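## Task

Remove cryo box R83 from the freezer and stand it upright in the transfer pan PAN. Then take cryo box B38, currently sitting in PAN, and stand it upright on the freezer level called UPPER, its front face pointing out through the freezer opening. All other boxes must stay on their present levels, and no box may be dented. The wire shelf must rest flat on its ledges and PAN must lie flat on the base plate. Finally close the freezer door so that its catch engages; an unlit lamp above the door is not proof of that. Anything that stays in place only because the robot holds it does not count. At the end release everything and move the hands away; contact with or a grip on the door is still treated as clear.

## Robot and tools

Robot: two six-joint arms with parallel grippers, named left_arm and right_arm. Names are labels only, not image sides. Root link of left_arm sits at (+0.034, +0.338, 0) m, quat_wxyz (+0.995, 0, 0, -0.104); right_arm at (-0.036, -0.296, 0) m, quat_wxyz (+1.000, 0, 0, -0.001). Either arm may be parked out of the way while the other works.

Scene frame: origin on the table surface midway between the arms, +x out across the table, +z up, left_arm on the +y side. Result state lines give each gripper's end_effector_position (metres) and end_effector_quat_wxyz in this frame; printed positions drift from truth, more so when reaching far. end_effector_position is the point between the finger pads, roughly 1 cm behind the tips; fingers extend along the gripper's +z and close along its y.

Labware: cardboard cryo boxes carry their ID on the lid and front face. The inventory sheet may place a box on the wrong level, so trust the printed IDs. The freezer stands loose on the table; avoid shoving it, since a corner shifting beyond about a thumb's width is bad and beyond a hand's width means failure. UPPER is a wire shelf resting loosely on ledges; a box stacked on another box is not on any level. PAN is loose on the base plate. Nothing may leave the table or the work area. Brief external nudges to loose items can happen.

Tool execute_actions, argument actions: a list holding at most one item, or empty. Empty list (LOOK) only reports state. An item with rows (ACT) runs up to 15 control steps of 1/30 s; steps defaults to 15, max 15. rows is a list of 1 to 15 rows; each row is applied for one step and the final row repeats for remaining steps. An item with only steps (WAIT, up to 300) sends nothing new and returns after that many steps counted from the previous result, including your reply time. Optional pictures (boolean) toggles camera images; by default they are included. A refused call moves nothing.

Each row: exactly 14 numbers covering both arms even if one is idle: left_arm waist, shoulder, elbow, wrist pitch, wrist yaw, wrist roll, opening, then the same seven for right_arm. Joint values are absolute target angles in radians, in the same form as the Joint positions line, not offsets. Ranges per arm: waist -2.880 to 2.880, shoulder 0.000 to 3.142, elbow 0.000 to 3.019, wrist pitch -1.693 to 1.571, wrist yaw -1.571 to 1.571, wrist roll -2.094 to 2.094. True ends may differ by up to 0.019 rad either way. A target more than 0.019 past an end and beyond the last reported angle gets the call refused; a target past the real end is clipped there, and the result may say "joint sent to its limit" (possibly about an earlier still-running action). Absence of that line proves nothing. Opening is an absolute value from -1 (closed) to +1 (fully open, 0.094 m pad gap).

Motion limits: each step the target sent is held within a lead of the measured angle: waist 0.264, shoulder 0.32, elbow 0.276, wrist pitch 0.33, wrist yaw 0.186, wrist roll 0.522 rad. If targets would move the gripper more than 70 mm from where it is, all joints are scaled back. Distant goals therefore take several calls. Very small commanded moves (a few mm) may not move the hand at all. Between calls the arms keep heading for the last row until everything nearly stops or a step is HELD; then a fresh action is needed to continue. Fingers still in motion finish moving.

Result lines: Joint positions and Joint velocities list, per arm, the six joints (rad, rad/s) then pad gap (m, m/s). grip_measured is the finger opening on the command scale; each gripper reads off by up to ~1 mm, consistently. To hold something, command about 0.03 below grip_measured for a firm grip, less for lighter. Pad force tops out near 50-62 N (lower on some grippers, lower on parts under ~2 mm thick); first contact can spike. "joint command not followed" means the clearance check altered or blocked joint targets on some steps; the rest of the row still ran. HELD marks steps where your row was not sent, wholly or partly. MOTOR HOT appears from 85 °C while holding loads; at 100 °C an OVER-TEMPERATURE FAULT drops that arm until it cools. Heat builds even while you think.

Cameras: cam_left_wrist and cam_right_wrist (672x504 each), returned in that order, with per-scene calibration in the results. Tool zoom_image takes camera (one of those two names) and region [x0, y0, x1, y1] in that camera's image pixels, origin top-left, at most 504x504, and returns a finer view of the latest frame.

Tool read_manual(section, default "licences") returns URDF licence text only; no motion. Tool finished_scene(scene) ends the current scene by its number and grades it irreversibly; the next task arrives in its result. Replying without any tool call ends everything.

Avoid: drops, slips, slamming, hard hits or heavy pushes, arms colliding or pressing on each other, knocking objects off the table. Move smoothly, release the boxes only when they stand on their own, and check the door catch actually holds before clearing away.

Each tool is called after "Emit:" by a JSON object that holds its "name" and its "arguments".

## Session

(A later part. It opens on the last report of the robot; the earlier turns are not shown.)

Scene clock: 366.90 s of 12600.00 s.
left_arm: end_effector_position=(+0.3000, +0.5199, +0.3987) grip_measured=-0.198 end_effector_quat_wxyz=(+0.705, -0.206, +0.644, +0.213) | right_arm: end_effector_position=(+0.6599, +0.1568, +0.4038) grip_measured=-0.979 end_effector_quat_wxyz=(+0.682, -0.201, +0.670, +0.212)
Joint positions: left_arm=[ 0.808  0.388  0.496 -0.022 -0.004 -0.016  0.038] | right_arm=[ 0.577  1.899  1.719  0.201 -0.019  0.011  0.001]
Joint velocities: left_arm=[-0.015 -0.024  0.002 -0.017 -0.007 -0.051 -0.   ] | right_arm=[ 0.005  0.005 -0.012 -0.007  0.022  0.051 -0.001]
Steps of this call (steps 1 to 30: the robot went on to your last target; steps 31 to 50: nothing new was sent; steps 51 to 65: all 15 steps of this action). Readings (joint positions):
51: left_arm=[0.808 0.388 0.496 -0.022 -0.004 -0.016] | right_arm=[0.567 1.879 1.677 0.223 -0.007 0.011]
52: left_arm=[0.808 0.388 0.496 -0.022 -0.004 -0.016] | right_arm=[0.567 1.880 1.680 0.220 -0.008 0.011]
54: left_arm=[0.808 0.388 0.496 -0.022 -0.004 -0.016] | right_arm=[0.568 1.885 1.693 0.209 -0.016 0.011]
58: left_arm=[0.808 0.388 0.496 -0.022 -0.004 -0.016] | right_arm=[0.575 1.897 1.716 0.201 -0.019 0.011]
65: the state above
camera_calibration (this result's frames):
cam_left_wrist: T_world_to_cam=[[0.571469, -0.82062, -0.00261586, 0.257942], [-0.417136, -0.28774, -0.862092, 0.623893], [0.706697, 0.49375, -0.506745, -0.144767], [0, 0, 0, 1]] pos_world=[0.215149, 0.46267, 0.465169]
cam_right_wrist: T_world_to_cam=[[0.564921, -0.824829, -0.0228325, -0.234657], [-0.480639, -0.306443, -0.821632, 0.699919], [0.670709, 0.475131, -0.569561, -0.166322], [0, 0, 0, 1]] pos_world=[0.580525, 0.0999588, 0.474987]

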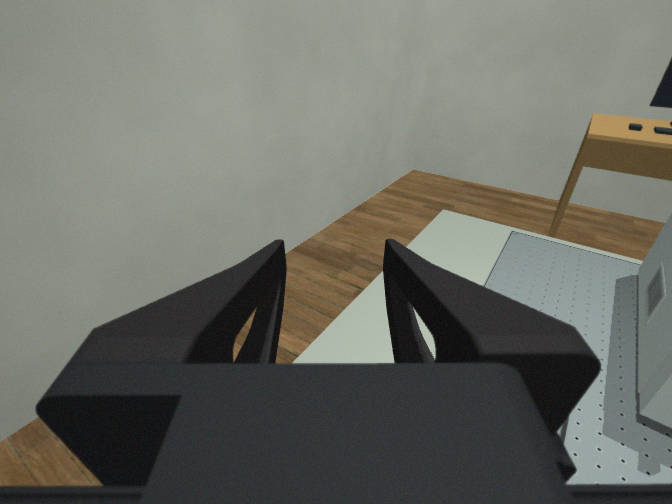

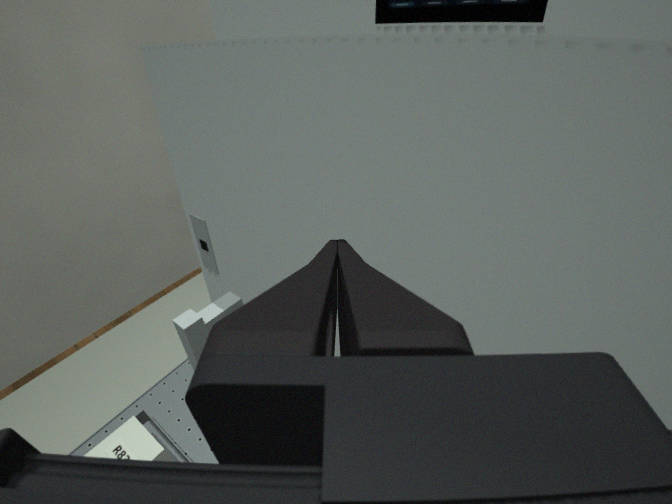

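Emit:
{"name": "execute_actions", "arguments": {"actions": [{"rows":[[0.8,0.4,0.5,0,0,0,-0.2,0.52,1.96,1.82,0.19,0,0,-1],[0.8,0.4,0.5,0,0,0,-0.2,0.51,1.97,1.83,0.19,0,0,-1],[0.8,0.4,0.5,0,0,0,-0.2,0.5,1.98,1.84,0.19,0,0,-1]],"steps":12}]}}

Emit:
{"name": "execute_actions", "arguments": {"actions": [{"rows":[[0.7,0.4,0.5,0,0,0,-0.2,0.56,1.88,1.7,0.19,0,0,-1],[0.65,0.4,0.5,0,0,0,-0.2,0.57,1.83,1.65,0.17,0,0,-1],[0.6,0.4,0.5,0,0,0,-0.2,0.57,1.77,1.6,0.15,0,0,-1],[0.55,0.4,0.5,0,0,0,-0.2,0.57,1.7,1.54,0.13,0,0,-1],[0.5,0.4,0.5,0,0,0,-0.2,0.57,1.62,1.48,0.11,0,0,-1],[0.45,0.4,0.5,0,0,0,-0.2,0.57,1.54,1.42,0.09,0,0,-1],[0.4,0.4,0.5,0,0,0,-0.2,0.57,1.46,1.36,0.07,0,0,-1],[0.4,0.4,0.5,0,0,0,-0.2,0.57,1.38,1.3,0.05,0,0,-1],[0.4,0.4,0.5,0,0,0,-0.2,0.57,1.3,1.24,0.03,0,0,-1],[0.4,0.4,0.5,0,0,0,-0.2,0.57,1.22,1.18,0.01,0,0,-1],[0.4,0.4,0.5,0,0,0,-0.2,0.57,1.14,1.12,0,0,0,-1],[0.4,0.4,0.5,0,0,0,-0.2,0.57,1.06,1.06,0,0,0,-1],[0.4,0.4,0.5,0,0,0,-0.2,0.57,0.98,1.0,0,0,0,-1],[0.4,0.4,0.5,0,0,0,-0.2,0.57,0.92,0.95,0,0,0,-1],[0.4,0.4,0.5,0,0,0,-0.2,0.57,0.88,0.92,0,0,0,-1]],"steps":15}], "pictures": false}}

Emit:
{"name": "execute_actions", "arguments": {"actions": [{"steps":40}]}}

Scene clock: 373.13 s of 12600.00 s.
left_arm: end_effector_position=(+0.3000, +0.5199, +0.3987) grip_measured=-0.198 end_effector_quat_wxyz=(+0.705, -0.206, +0.644, +0.213) | right_arm: end_effector_position=(+0.6611, +0.1614, +0.4049) grip_measured=-0.979 end_effector_quat_wxyz=(+0.682, -0.206, +0.668, +0.217)
Joint positions: left_arm=[ 0.808  0.388  0.496 -0.022 -0.004 -0.016  0.038] | right_arm=[ 0.578  1.909  1.735  0.198 -0.033  0.011  0.001]
Joint velocities: left_arm=[-0.005 -0.015  0.002 -0.012 -0.066 -0.022 -0.   ] | right_arm=[-0.005 -0.005 -0.007 -0.022  0.007  0.022  0.001]
Steps of this call (steps 1 to 15: the robot went on to your last target; steps 16 to 175: nothing new was sent; steps 176 to 187: all 12 steps of this action). Readings (joint positions):
176: left_arm=[0.808 0.388 0.496 -0.022 -0.004 -0.016] | right_arm=[0.577 1.900 1.720 0.200 -0.019 0.011]
177: left_arm=[0.808 0.388 0.496 -0.022 -0.004 -0.016] | right_arm=[0.577 1.900 1.721 0.200 -0.020 0.011]
179: left_arm=[0.808 0.388 0.496 -0.022 -0.004 -0.016] | right_arm=[0.577 1.906 1.730 0.199 -0.028 0.011]
183: left_arm=[0.808 0.388 0.496 -0.022 -0.004 -0.016] | right_arm=[0.578 1.909 1.735 0.198 -0.033 0.011]
187: the state above
camera_calibration (this result's frames):
cam_left_wrist: T_world_to_cam=[[0.571469, -0.82062, -0.00261586, 0.257942], [-0.417136, -0.28774, -0.862092, 0.623893], [0.706697, 0.49375, -0.506745, -0.144767], [0, 0, 0, 1]] pos_world=[0.215149, 0.46267, 0.465169]
cam_right_wrist: T_world_to_cam=[[0.576877, -0.816523, -0.0224287, -0.240886], [-0.473914, -0.312205, -0.823367, 0.700001], [0.665296, 0.485611, -0.567066, -0.167807], [0, 0, 0, 1]] pos_world=[0.582343, 0.103344, 0.475798]

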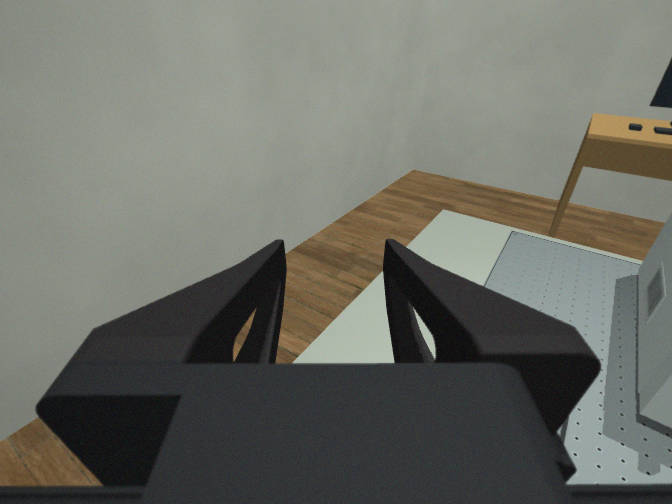

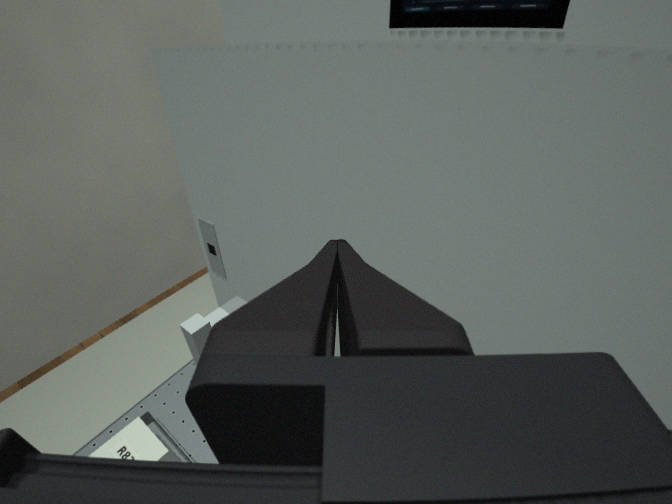

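Scene clock: 373.63 s of 12600.00 s.
left_arm: end_effector_position=(+0.3510, +0.3955, +0.3987) grip_measured=-0.198 end_effector_quat_wxyz=(+0.734, -0.066, +0.673, +0.061) | right_arm: end_effector_position=(+0.4851, +0.0417, +0.3500) grip_measured=-0.979 end_effector_quat_wxyz=(+0.592, -0.221, +0.754, +0.181)
Joint positions: left_arm=[ 0.39   0.388  0.496 -0.022  0.    -0.015  0.038] | right_arm=[ 0.578  1.376  1.091  0.048 -0.006  0.011  0.001]
Joint velocities: left_arm=[ 0.015 -0.024 -0.007 -0.002 -0.007  0.007 -0.   ] | right_arm=[-0.005 -1.724 -1.536 -0.198  0.051  0.007  0.   ]
Steps of this call (steps 1 to 15: all 15 steps of this action). Readings (joint positions):
1: left_arm=[0.800 0.388 0.496 -0.022 -0.005 -0.016] | right_arm=[0.581 1.905 1.728 0.198 -0.029 0.011]
2: left_arm=[0.772 0.388 0.496 -0.022 -0.005 -0.016] | right_arm=[0.581 1.897 1.712 0.197 -0.015 0.011]
4: left_arm=[0.671 0.388 0.496 -0.022 -0.004 -0.016] | right_arm=[0.580 1.853 1.634 0.178 -0.007 0.011]
8: left_arm=[0.443 0.388 0.496 -0.022 -0.001 -0.016] | right_arm=[0.578 1.723 1.452 0.129 -0.006 0.011]
15: the state above

Scene clock: 374.97 s of 12600.00 s.
left_arm: end_effector_position=(+0.3510, +0.3957, +0.3987) grip_measured=-0.198 end_effector_quat_wxyz=(+0.734, -0.066, +0.673, +0.061) | right_arm: end_effector_position=(+0.3499, -0.0462, +0.4877) grip_measured=-0.979 end_effector_quat_wxyz=(+0.691, -0.194, +0.664, +0.210)
Joint positions: left_arm=[ 0.39   0.388  0.496 -0.022  0.    -0.015  0.038] | right_arm=[ 0.578  0.877  0.909  0.012 -0.005  0.011  0.001]
Joint velocities: left_arm=[-0.005 -0.005 -0.007 -0.002 -0.051 -0.066 -0.001] | right_arm=[-0.005 -0.005 -0.002  0.002 -0.022  0.022 -0.001]
Steps of this call (steps 1 to 40: the robot went on to your last target). Readings (joint positions):
1: left_arm=[0.390 0.388 0.496 -0.022 0.000 -0.015] | right_arm=[0.578 1.317 1.040 0.041 -0.006 0.011]
2: left_arm=[0.390 0.388 0.496 -0.022 0.000 -0.015] | right_arm=[0.578 1.261 0.999 0.034 -0.006 0.011]
4: left_arm=[0.390 0.388 0.496 -0.022 0.000 -0.015] | right_arm=[0.578 1.158 0.946 0.026 -0.006 0.011]
8: left_arm=[0.390 0.388 0.496 -0.022 0.000 -0.015] | right_arm=[0.578 0.974 0.916 0.019 -0.005 0.011]
40: the state above
camera_calibration (this result's frames):
cam_left_wrist: T_world_to_cam=[[0.185417, -0.982651, -0.00411503, 0.327141], [-0.498609, -0.0904729, -0.862093, 0.559965], [0.846764, 0.161899, -0.506734, -0.0373331], [0, 0, 0, 1]] pos_world=[0.250158, 0.378172, 0.46517]
cam_right_wrist: T_world_to_cam=[[0.553967, -0.832225, -0.0228672, -0.221551], [-0.469563, -0.289645, -0.834036, 0.560617], [0.687482, 0.472766, -0.551236, 0.170871], [0, 0, 0, 1]] pos_world=[0.268506, -0.102782, 0.556699]

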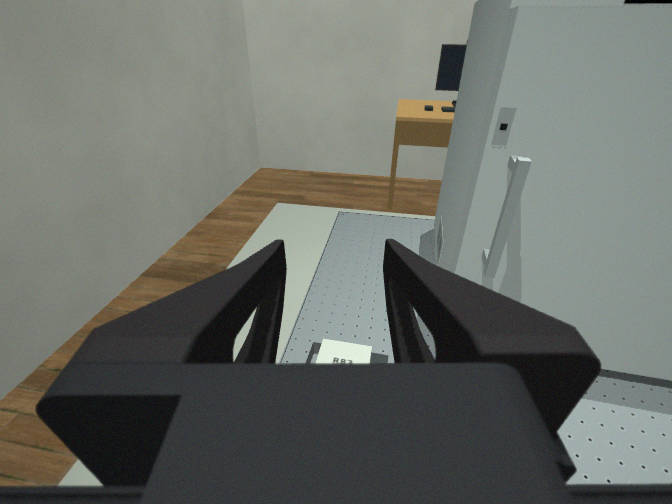

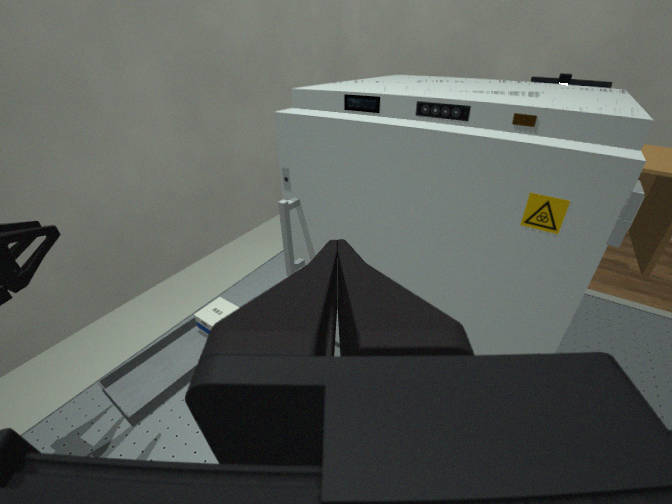

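Emit:
{"name": "finished_scene", "arguments": {"scene": 2}}

The scene is finished: the task was done.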